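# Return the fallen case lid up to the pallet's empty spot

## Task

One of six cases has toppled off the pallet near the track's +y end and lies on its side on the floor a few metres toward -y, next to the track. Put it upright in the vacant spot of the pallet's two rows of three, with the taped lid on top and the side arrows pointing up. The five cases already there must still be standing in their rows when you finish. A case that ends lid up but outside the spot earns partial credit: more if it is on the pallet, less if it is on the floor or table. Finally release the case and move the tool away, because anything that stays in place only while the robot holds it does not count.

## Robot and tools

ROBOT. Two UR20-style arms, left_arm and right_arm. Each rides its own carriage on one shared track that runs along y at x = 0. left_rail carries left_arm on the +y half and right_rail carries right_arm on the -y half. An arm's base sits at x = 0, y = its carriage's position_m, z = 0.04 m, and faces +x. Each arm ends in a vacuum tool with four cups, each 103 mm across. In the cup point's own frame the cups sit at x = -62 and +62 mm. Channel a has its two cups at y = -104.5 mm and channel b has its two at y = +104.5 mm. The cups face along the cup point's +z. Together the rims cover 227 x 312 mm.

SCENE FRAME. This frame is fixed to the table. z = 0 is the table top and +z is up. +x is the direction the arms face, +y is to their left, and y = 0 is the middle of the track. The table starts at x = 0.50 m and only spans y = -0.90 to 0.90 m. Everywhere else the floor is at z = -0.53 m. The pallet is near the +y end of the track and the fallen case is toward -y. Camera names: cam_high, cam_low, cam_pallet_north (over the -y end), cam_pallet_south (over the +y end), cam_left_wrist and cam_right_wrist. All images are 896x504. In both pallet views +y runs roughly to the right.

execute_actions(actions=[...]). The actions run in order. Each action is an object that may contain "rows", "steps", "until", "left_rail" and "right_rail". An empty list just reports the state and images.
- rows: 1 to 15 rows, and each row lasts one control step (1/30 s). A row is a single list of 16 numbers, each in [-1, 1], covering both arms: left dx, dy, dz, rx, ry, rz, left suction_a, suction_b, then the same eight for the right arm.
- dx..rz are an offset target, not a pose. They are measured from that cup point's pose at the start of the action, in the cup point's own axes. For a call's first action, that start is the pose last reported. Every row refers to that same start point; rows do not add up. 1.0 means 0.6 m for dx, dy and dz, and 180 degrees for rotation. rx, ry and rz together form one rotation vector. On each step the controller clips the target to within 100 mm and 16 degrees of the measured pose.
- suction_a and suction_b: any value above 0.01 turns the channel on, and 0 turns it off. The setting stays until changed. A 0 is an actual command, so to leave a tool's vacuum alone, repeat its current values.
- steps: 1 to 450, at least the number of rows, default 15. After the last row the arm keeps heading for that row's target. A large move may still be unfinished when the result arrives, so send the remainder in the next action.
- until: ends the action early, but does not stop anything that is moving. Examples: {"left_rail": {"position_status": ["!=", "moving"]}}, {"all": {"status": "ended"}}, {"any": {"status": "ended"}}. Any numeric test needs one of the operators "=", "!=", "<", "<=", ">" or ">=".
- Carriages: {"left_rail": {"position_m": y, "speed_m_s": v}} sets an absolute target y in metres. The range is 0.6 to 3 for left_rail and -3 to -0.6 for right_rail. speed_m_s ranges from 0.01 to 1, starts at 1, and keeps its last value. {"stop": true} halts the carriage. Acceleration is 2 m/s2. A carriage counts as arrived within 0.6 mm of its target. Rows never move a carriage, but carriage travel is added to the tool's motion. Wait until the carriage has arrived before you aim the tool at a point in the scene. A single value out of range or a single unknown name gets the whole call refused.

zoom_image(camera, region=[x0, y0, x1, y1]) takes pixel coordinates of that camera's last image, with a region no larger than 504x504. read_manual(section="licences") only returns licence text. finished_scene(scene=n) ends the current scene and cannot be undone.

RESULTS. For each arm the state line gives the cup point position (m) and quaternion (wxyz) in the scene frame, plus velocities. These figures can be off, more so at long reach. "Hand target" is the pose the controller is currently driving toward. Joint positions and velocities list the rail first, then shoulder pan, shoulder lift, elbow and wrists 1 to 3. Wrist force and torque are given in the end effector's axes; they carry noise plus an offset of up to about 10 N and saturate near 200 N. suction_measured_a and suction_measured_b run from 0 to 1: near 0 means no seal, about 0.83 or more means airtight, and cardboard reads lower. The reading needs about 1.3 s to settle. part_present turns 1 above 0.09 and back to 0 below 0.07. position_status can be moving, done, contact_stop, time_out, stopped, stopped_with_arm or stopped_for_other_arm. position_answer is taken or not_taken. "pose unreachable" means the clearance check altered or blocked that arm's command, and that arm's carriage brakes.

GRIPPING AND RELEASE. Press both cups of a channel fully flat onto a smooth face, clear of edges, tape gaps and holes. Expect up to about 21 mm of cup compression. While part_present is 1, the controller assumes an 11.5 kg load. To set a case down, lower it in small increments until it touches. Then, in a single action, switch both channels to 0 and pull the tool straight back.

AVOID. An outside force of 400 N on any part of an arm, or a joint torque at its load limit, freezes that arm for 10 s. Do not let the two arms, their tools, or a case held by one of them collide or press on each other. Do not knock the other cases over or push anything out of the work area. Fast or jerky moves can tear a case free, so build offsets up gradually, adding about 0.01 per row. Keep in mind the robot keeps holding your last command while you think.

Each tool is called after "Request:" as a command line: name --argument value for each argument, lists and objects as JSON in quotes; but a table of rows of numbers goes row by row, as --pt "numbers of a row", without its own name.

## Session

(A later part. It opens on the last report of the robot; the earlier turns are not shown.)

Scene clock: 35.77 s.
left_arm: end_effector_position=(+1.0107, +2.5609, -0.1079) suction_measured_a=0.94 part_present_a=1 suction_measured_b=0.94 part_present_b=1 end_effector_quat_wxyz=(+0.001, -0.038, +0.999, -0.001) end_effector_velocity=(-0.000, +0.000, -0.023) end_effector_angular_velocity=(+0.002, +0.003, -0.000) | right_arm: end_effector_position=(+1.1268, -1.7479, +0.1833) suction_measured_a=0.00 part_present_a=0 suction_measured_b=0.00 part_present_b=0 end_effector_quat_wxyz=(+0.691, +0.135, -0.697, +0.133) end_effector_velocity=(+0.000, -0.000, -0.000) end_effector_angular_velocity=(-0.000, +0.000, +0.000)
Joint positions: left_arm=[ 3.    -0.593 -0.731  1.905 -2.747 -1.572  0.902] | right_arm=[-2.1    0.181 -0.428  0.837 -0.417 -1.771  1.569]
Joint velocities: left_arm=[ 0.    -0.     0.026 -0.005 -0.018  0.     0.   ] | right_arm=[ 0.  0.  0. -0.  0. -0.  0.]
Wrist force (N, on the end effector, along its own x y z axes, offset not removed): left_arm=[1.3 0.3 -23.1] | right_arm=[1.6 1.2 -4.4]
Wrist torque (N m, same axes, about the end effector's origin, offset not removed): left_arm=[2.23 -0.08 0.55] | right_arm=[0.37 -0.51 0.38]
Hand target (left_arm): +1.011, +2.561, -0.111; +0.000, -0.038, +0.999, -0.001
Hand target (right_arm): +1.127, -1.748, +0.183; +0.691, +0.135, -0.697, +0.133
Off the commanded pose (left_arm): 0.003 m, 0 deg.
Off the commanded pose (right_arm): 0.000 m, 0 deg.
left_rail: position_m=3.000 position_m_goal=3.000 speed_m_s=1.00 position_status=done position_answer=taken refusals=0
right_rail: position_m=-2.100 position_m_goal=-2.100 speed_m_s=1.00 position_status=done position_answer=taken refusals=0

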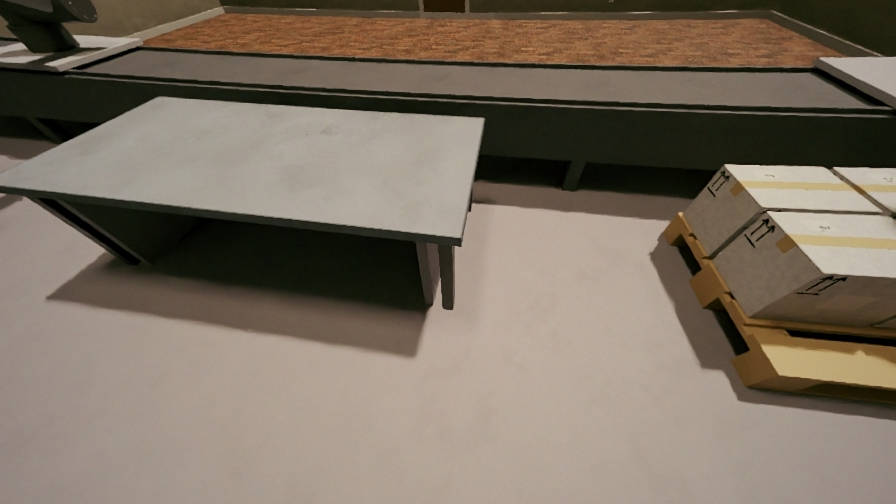

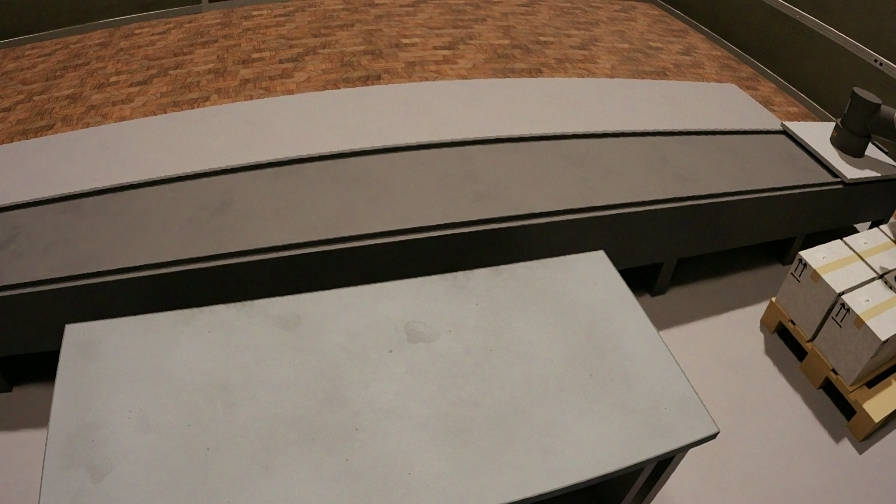

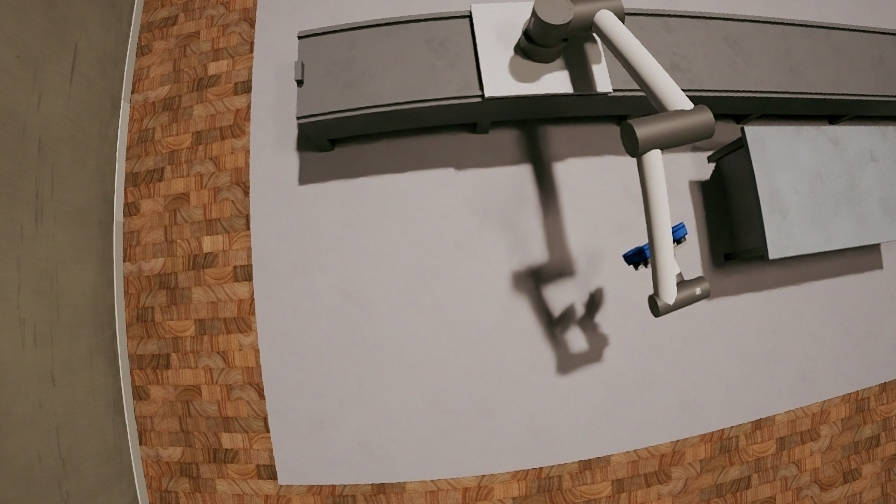

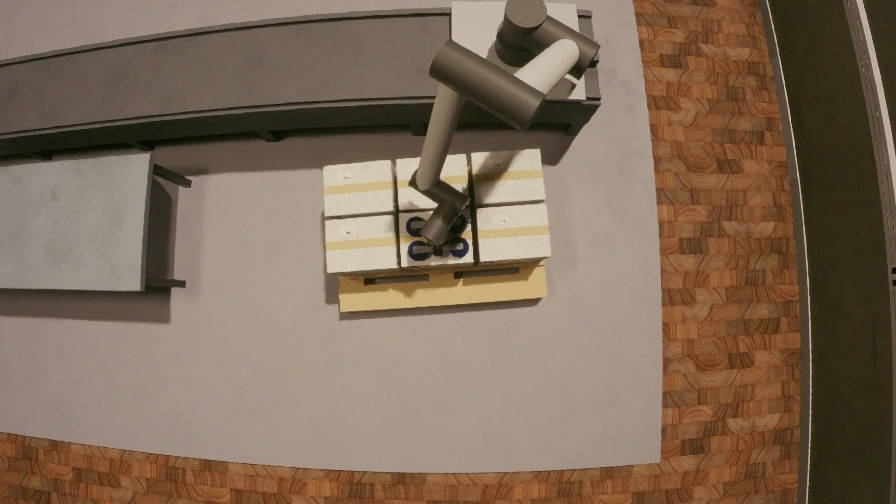

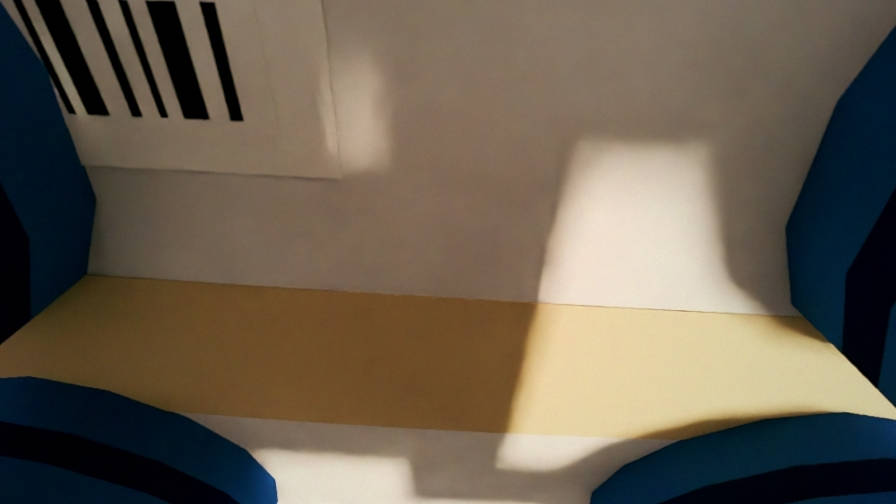

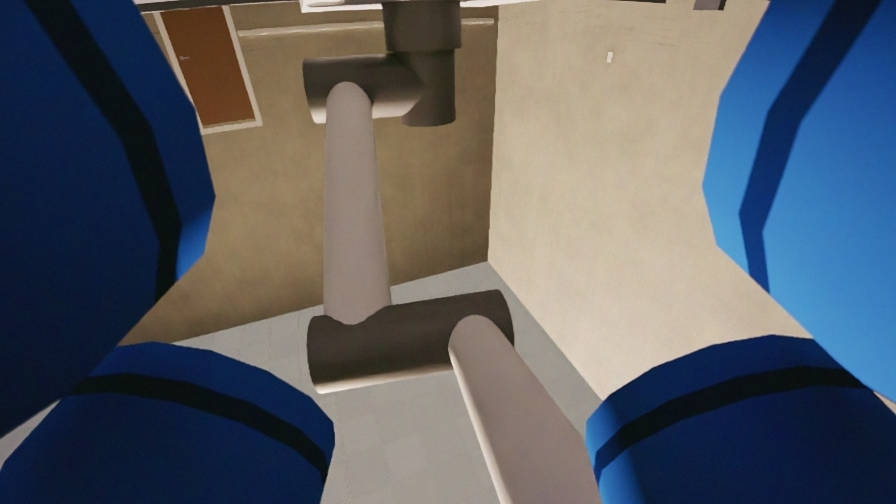

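Request:
execute_actions --actions '[{"rows":[[0,0,0.0095,0,0,0,1,1,0,0,0,0,0,0,0,0]],"steps":6}]'

Scene clock: 36.10 s.
left_arm: end_effector_position=(+1.0107, +2.5609, -0.1125) suction_measured_a=0.94 part_present_a=1 suction_measured_b=0.94 part_present_b=1 end_effector_quat_wxyz=(+0.000, -0.038, +0.999, -0.001) end_effector_velocity=(-0.000, +0.000, -0.009) end_effector_angular_velocity=(-0.000, -0.000, +0.000) | right_arm: end_effector_position=(+1.1268, -1.7479, +0.1833) suction_measured_a=0.00 part_present_a=0 suction_measured_b=0.00 part_present_b=0 end_effector_quat_wxyz=(+0.691, +0.135, -0.697, +0.133) end_effector_velocity=(+0.000, -0.000, +0.000) end_effector_angular_velocity=(+0.000, -0.000, -0.000)
Joint positions: left_arm=[ 3.    -0.593 -0.726  1.904 -2.751 -1.572  0.902] | right_arm=[-2.1    0.181 -0.428  0.837 -0.417 -1.771  1.569]
Joint velocities: left_arm=[ 0.     0.     0.01  -0.001 -0.009 -0.    -0.   ] | right_arm=[ 0. -0. -0.  0. -0.  0. -0.]
Wrist force (N, on the end effector, along its own x y z axes, offset not removed): left_arm=[4.1 -4.3 -22.7] | right_arm=[4.3 0.0 -4.2]
Wrist torque (N m, same axes, about the end effector's origin, offset not removed): left_arm=[1.85 -0.49 0.65] | right_arm=[0.26 -0.91 0.28]
Hand target (left_arm): +1.011, +2.561, -0.114; +0.001, -0.038, +0.999, -0.001
Hand target (right_arm): +1.127, -1.748, +0.183; +0.691, +0.135, -0.697, +0.133
Off the commanded pose (left_arm): 0.001 m, 0 deg.
Off the commanded pose (right_arm): 0.000 m, 0 deg.
left_rail: position_m=3.000 position_m_goal=3.000 speed_m_s=1.00 position_status=done position_answer=taken refusals=0
right_rail: position_m=-2.100 position_m_goal=-2.100 speed_m_s=1.00 position_status=done position_answer=taken refusals=0

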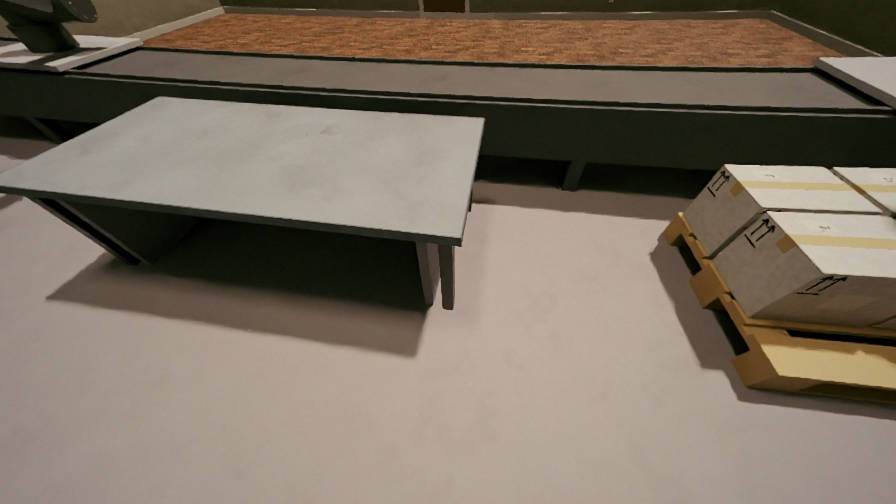

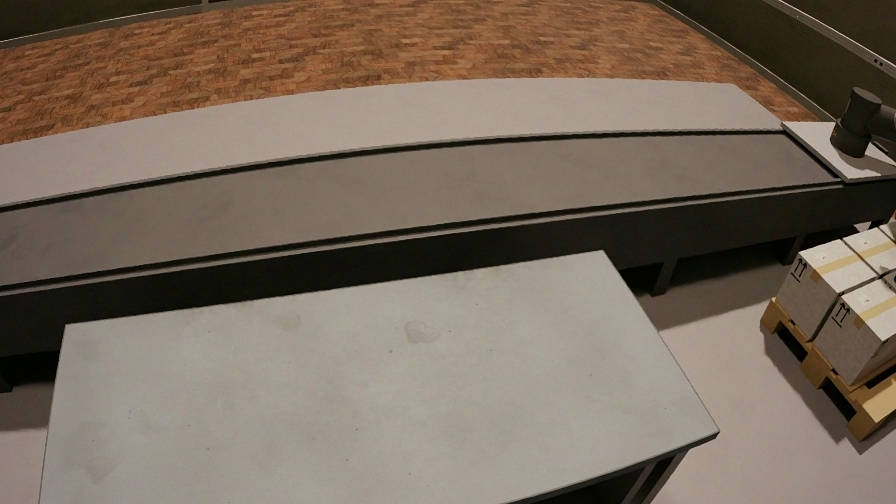

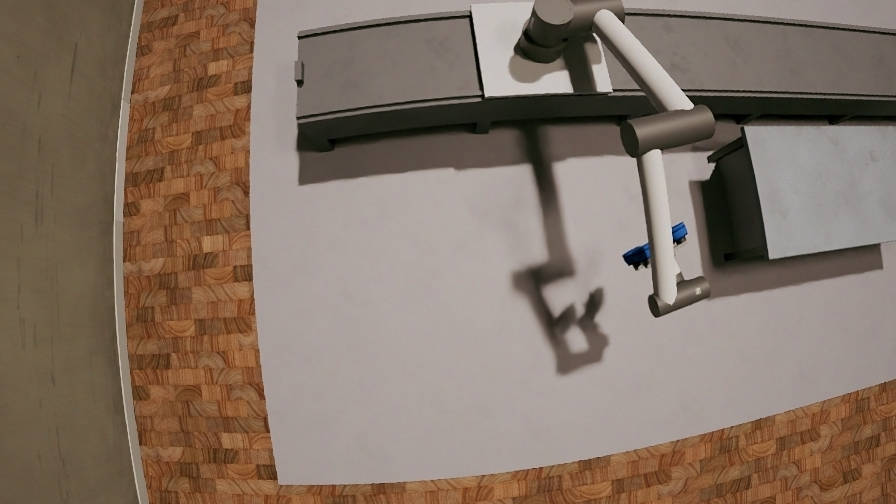

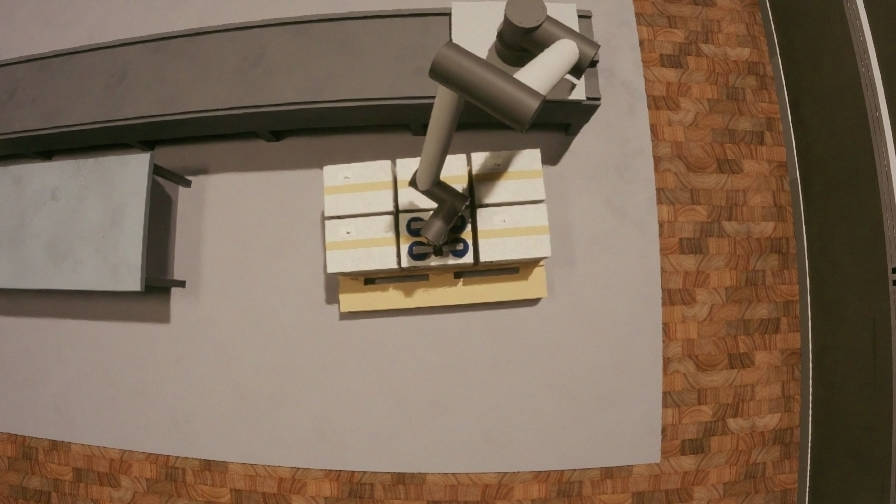

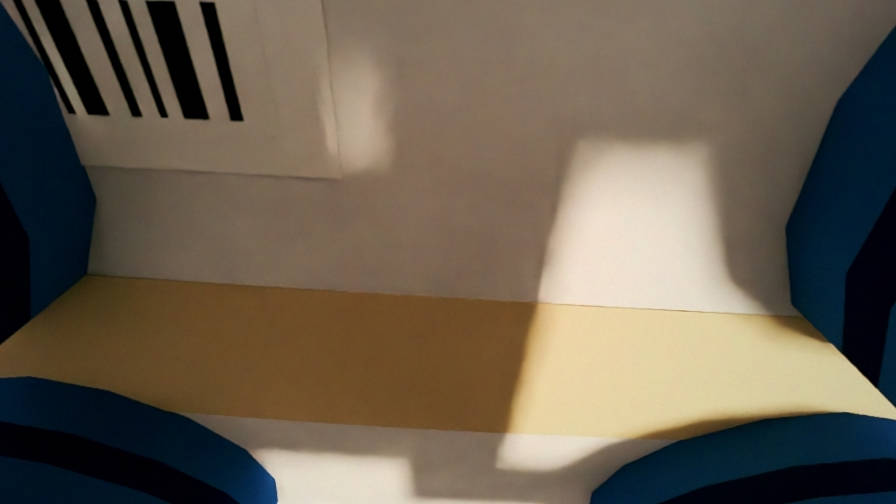

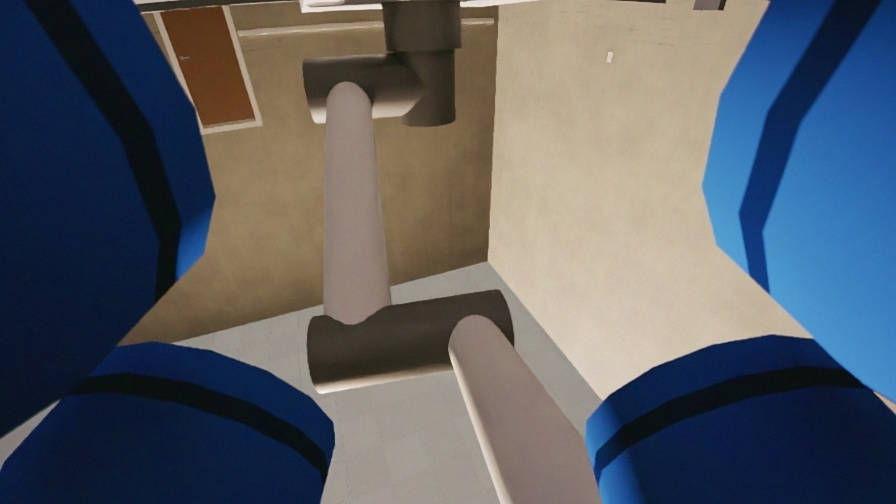

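Request:
execute_actions --actions '[]'

Scene clock: 37.47 s.
left_arm: end_effector_position=(+1.0107, +2.5609, -0.1136) suction_measured_a=0.94 part_present_a=1 suction_measured_b=0.94 part_present_b=1 end_effector_quat_wxyz=(+0.001, -0.038, +0.999, -0.001) end_effector_velocity=(+0.000, -0.000, -0.000) end_effector_angular_velocity=(-0.000, -0.000, +0.000) | right_arm: end_effector_position=(+1.1268, -1.7479, +0.1833) suction_measured_a=0.00 part_present_a=0 suction_measured_b=0.00 part_present_b=0 end_effector_quat_wxyz=(+0.691, +0.135, -0.697, +0.133) end_effector_velocity=(+0.000, -0.000, +0.000) end_effector_angular_velocity=(+0.000, -0.000, -0.000)
Joint positions: left_arm=[ 3.    -0.593 -0.725  1.904 -2.752 -1.572  0.902] | right_arm=[-2.1    0.181 -0.428  0.837 -0.417 -1.771  1.569]
Joint velocities: left_arm=[ 0.  0.  0.  0. -0. -0. -0.] | right_arm=[ 0. -0. -0.  0.  0.  0. -0.]
Wrist force (N, on the end effector, along its own x y z axes, offset not removed): left_arm=[3.5 -2.7 -24.3] | right_arm=[3.7 -0.6 -0.3]
Wrist torque (N m, same axes, about the end effector's origin, offset not removed): left_arm=[1.88 -0.46 0.64] | right_arm=[0.13 -0.85 0.37]
Hand target (left_arm): +1.011, +2.561, -0.114; +0.001, -0.038, +0.999, -0.001
Hand target (right_arm): +1.127, -1.748, +0.183; +0.691, +0.135, -0.697, +0.133
Off the commanded pose (left_arm): 0.000 m, 0 deg.
Off the commanded pose (right_arm): 0.000 m, 0 deg.
left_rail: position_m=3.000 position_m_goal=3.000 speed_m_s=1.00 position_status=done position_answer=taken refusals=0
right_rail: position_m=-2.100 position_m_goal=-2.100 speed_m_s=1.00 position_status=done position_answer=taken refusals=0

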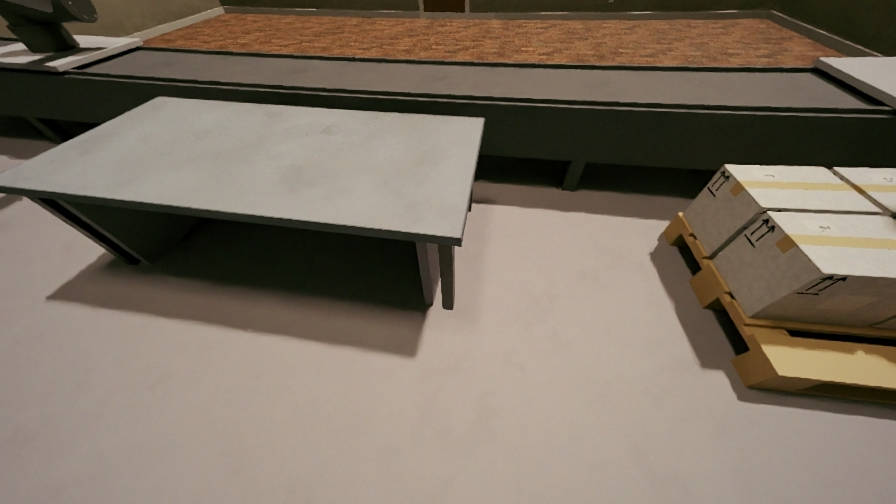

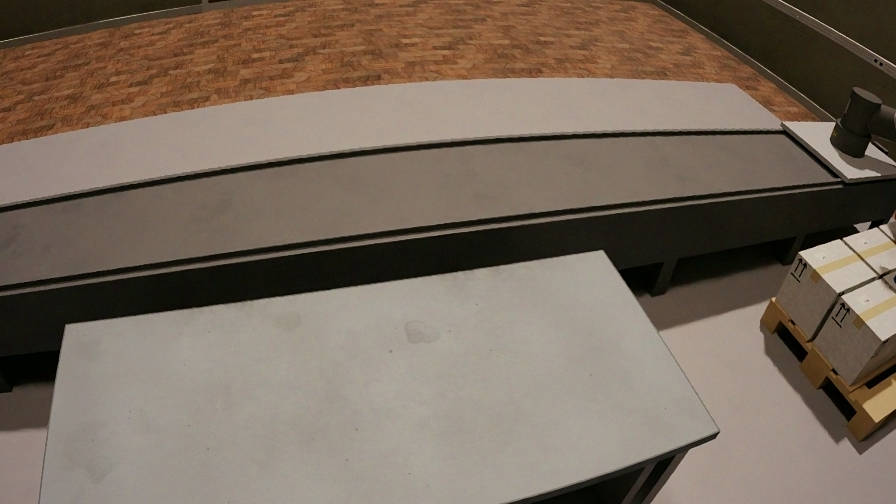

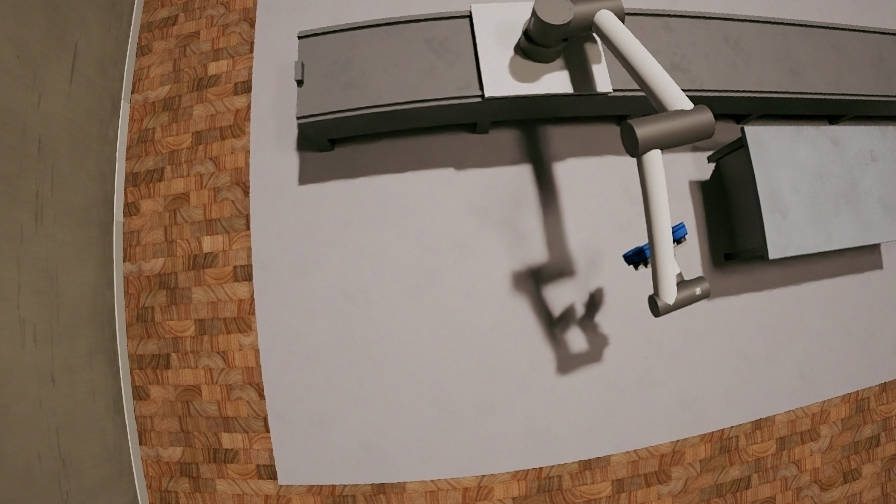

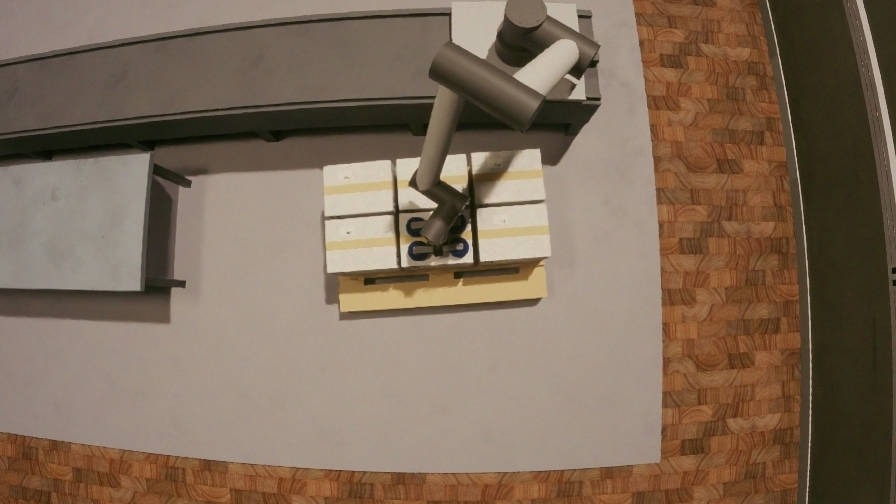

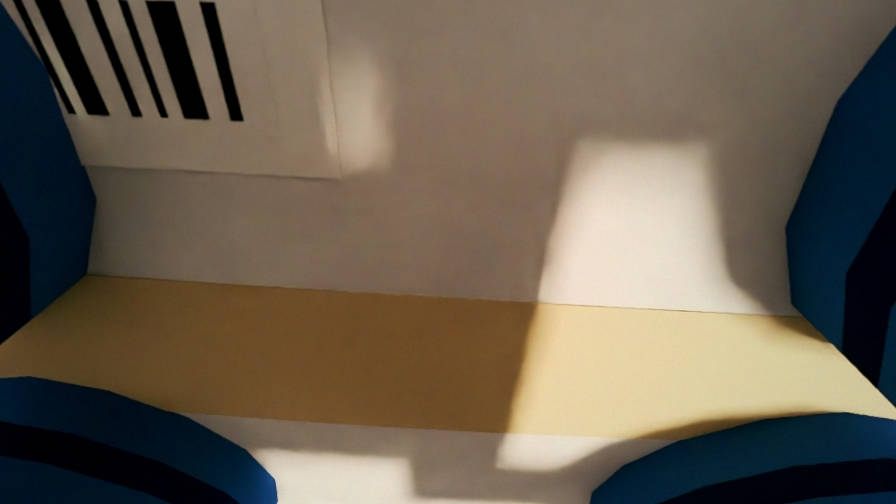

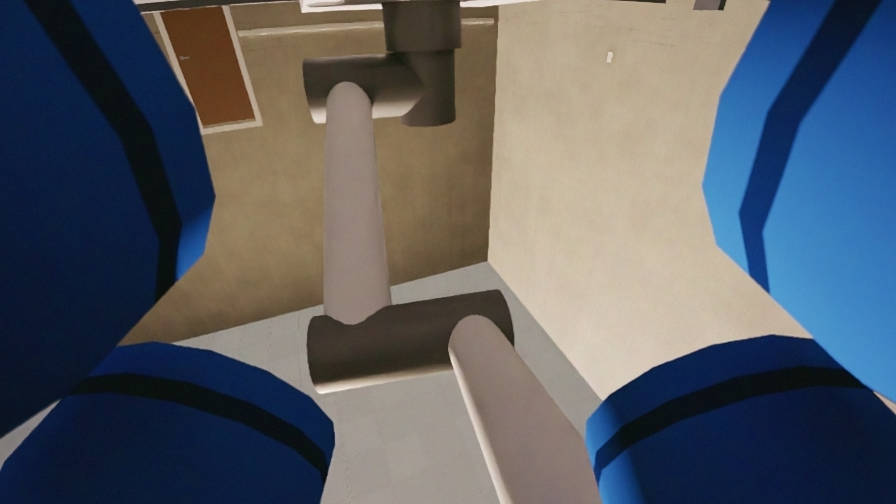

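Request:
execute_actions --actions '[{"rows":[[0,0,0.002,0,0,0,1,1,0,0,0,0,0,0,0,0],[0,0,0.004,0,0,0,1,1,0,0,0,0,0,0,0,0],[0,0,0.005,0,0,0,1,1,0,0,0,0,0,0,0,0]],"steps":6}]'

Scene clock: 37.80 s.
left_arm: end_effector_position=(+1.0107, +2.5609, -0.1155) suction_measured_a=0.94 part_present_a=1 suction_measured_b=0.94 part_present_b=1 end_effector_quat_wxyz=(+0.001, -0.038, +0.999, -0.001) end_effector_velocity=(-0.000, +0.000, -0.009) end_effector_angular_velocity=(+0.000, +0.000, +0.000) | right_arm: end_effector_position=(+1.1268, -1.7479, +0.1833) suction_measured_a=0.00 part_present_a=0 suction_measured_b=0.00 part_present_b=0 end_effector_quat_wxyz=(+0.691, +0.135, -0.697, +0.133) end_effector_velocity=(-0.000, +0.000, -0.000) end_effector_angular_velocity=(-0.000, +0.000, +0.000)
Joint positions: left_arm=[ 3.    -0.593 -0.723  1.903 -2.754 -1.572  0.902] | right_arm=[-2.1    0.181 -0.428  0.837 -0.417 -1.771  1.569]
Joint velocities: left_arm=[ 0.    -0.     0.011 -0.002 -0.009  0.    -0.   ] | right_arm=[ 0.  0.  0. -0.  0. -0.  0.]
Wrist force (N, on the end effector, along its own x y z axes, offset not removed): left_arm=[3.3 -1.7 -22.0] | right_arm=[2.7 1.7 1.7]
Wrist torque (N m, same axes, about the end effector's origin, offset not removed): left_arm=[2.06 -0.20 0.70] | right_arm=[0.47 -0.80 0.24]
Hand target (left_arm): +1.011, +2.561, -0.117; +0.001, -0.038, +0.999, -0.001
Hand target (right_arm): +1.127, -1.748, +0.183; +0.691, +0.135, -0.697, +0.133
Off the commanded pose (left_arm): 0.001 m, 0 deg.
Off the commanded pose (right_arm): 0.000 m, 0 deg.
left_rail: position_m=3.000 position_m_goal=3.000 speed_m_s=1.00 position_status=done position_answer=taken refusals=0
right_rail: position_m=-2.100 position_m_goal=-2.100 speed_m_s=1.00 position_status=done position_answer=taken refusals=0

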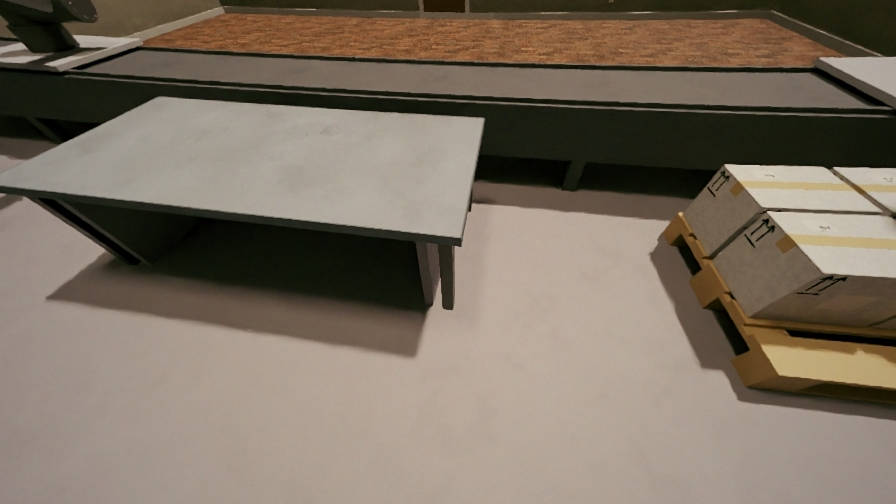

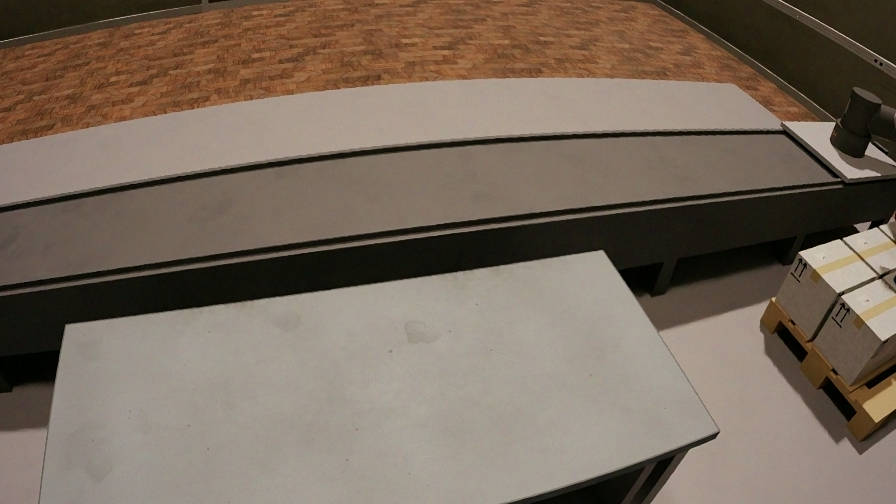

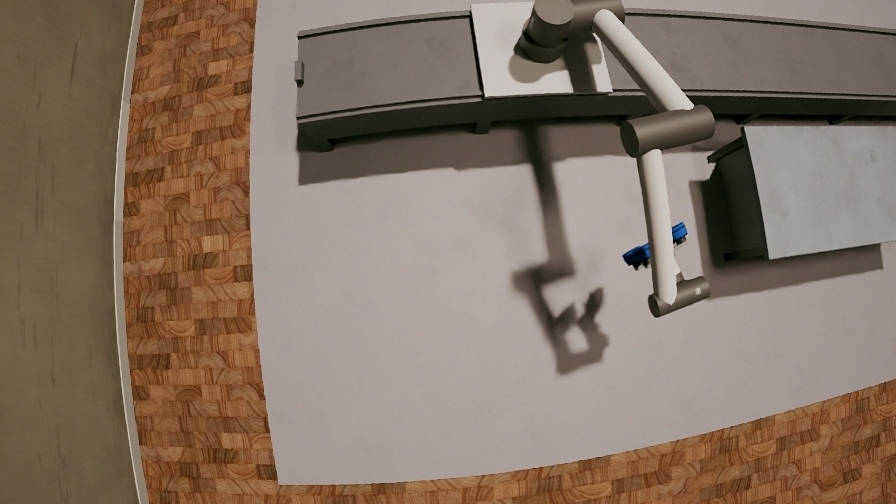

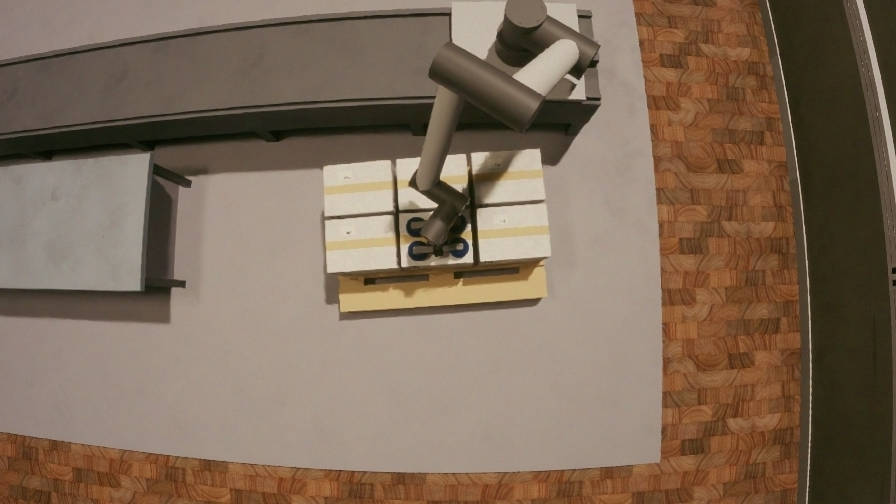

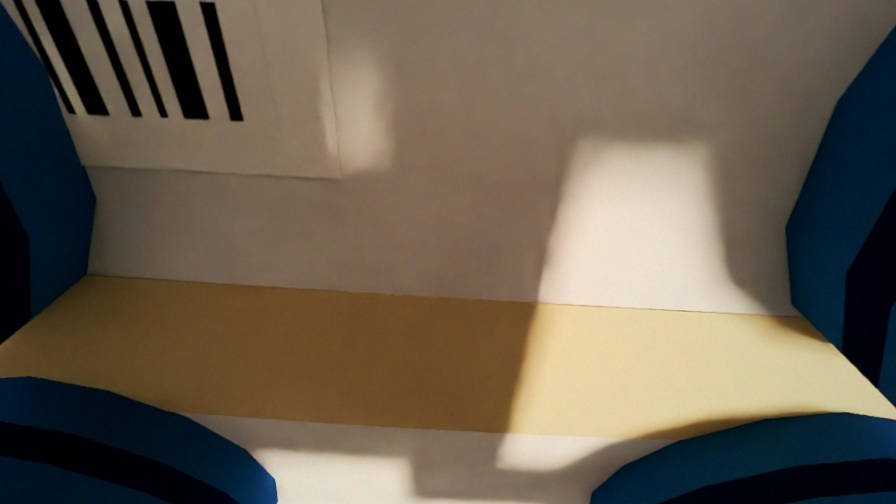

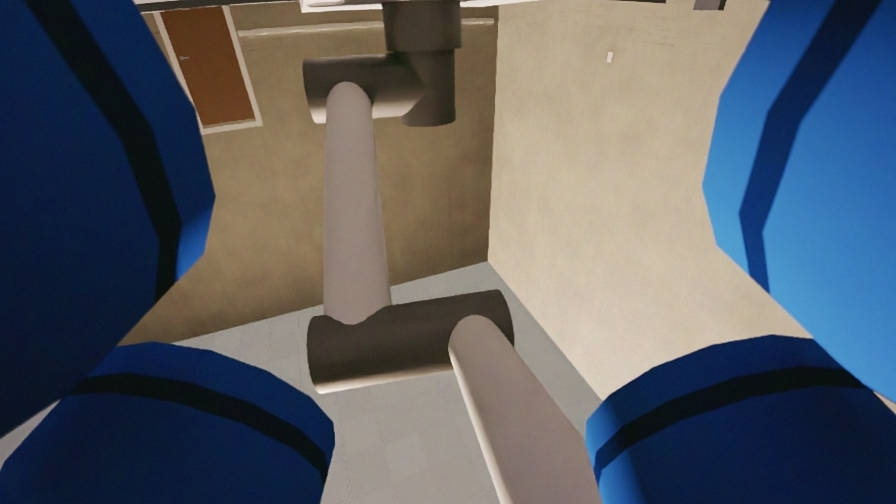

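Request:
execute_actions --actions '[{"rows":[[0,0,0.004,0,0,0,1,1,0,0,0,0,0,0,0,0],[0,0,0.007,0,0,0,1,1,0,0,0,0,0,0,0,0]],"steps":5}]'

Scene clock: 38.20 s.
left_arm: end_effector_position=(+1.0109, +2.5607, -0.1173) suction_measured_a=0.94 part_present_a=1 suction_measured_b=0.94 part_present_b=1 end_effector_quat_wxyz=(+0.001, -0.038, +0.999, -0.001) end_effector_velocity=(+0.001, -0.001, -0.005) end_effector_angular_velocity=(-0.002, -0.003, -0.000) | right_arm: end_effector_position=(+1.1268, -1.7479, +0.1833) suction_measured_a=0.00 part_present_a=0 suction_measured_b=0.00 part_present_b=0 end_effector_quat_wxyz=(+0.691, +0.135, -0.697, +0.133) end_effector_velocity=(+0.000, +0.000, +0.000) end_effector_angular_velocity=(+0.000, -0.000, +0.000)
Joint positions: left_arm=[ 3.    -0.593 -0.72   1.903 -2.756 -1.572  0.902] | right_arm=[-2.1    0.181 -0.428  0.837 -0.417 -1.771  1.569]
Joint velocities: left_arm=[ 0.    -0.     0.006 -0.001 -0.009 -0.     0.   ] | right_arm=[ 0. -0. -0.  0. -0. -0. -0.]
Wrist force (N, on the end effector, along its own x y z axes, offset not removed): left_arm=[112.0 30.2 -200.0] | right_arm=[6.2 -1.0 -0.6]
Wrist torque (N m, same axes, about the end effector's origin, offset not removed): left_arm=[-15.96 5.00 -1.16] | right_arm=[0.23 -1.13 0.39]
Hand target (left_arm): +1.011, +2.561, -0.120; +0.001, -0.038, +0.999, -0.001
Hand target (right_arm): +1.127, -1.748, +0.183; +0.691, +0.135, -0.697, +0.133
Off the commanded pose (left_arm): 0.002 m, 0 deg.
Off the commanded pose (right_arm): 0.000 m, 0 deg.
left_rail: position_m=3.000 position_m_goal=3.000 speed_m_s=1.00 position_status=done position_answer=taken refusals=0
right_rail: position_m=-2.100 position_m_goal=-2.100 speed_m_s=1.00 position_status=done position_answer=taken refusals=0

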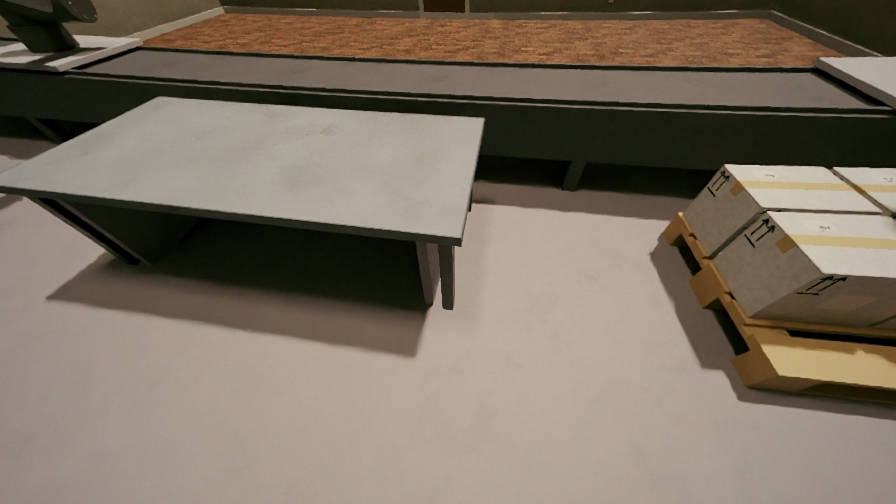

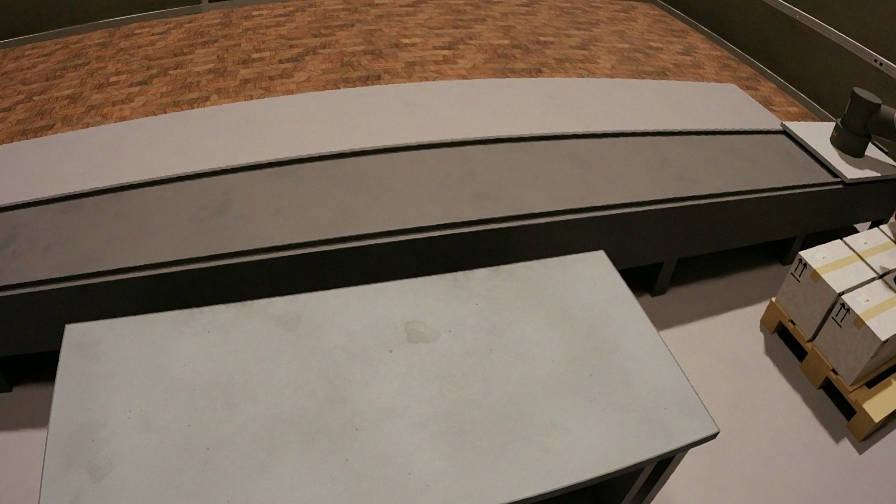

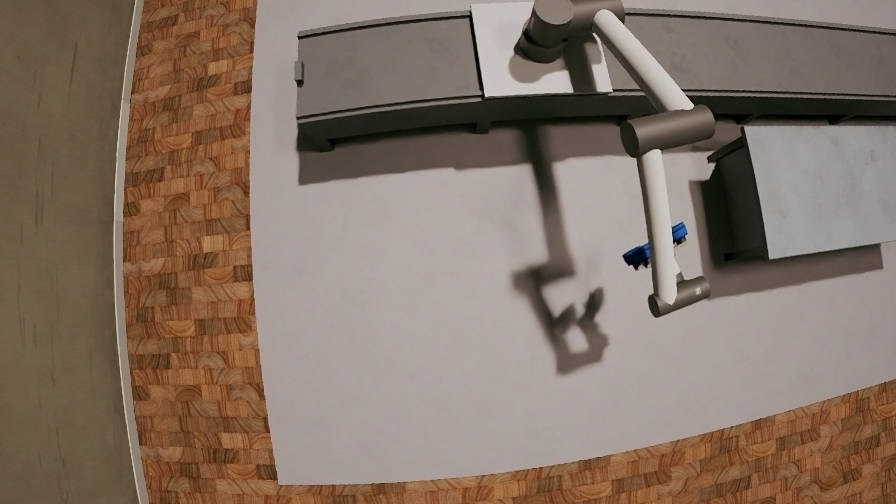

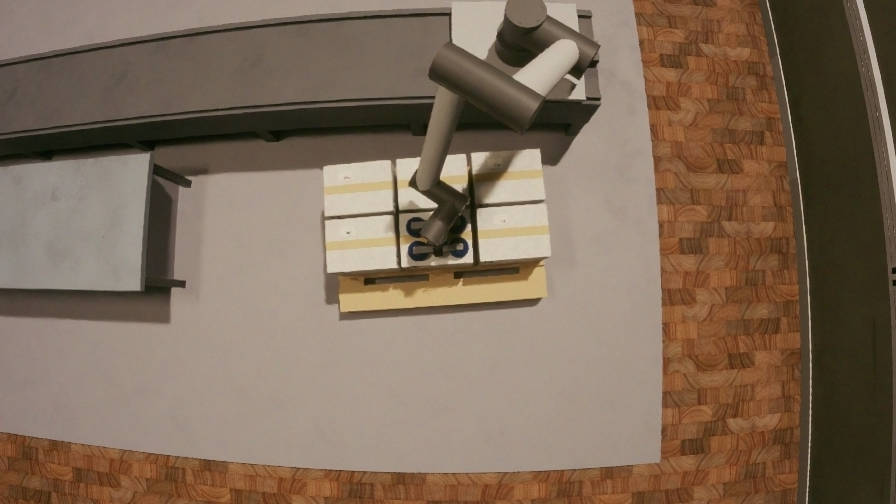

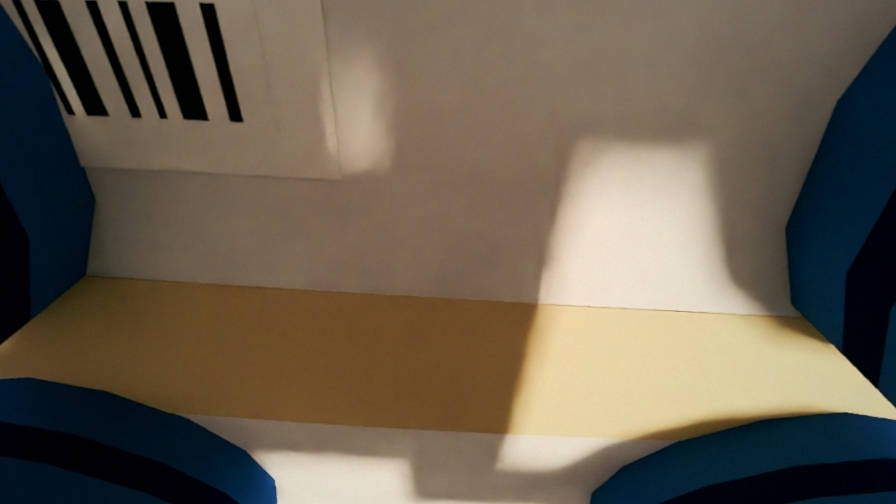

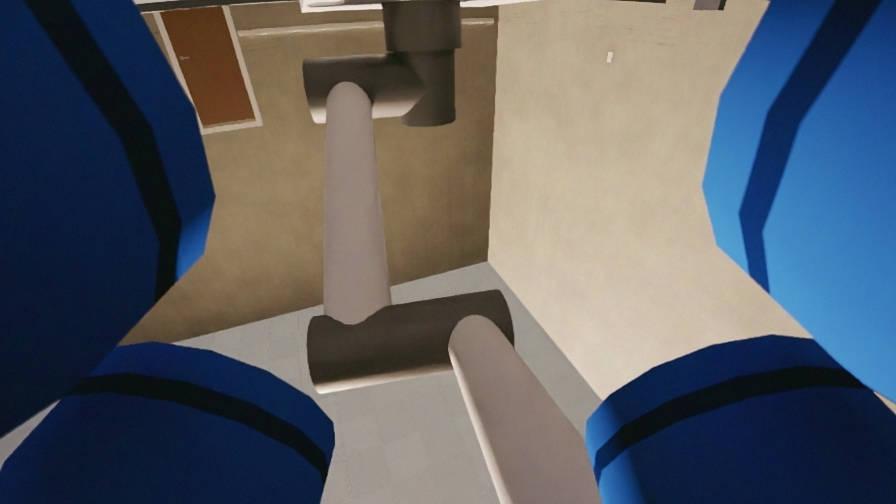

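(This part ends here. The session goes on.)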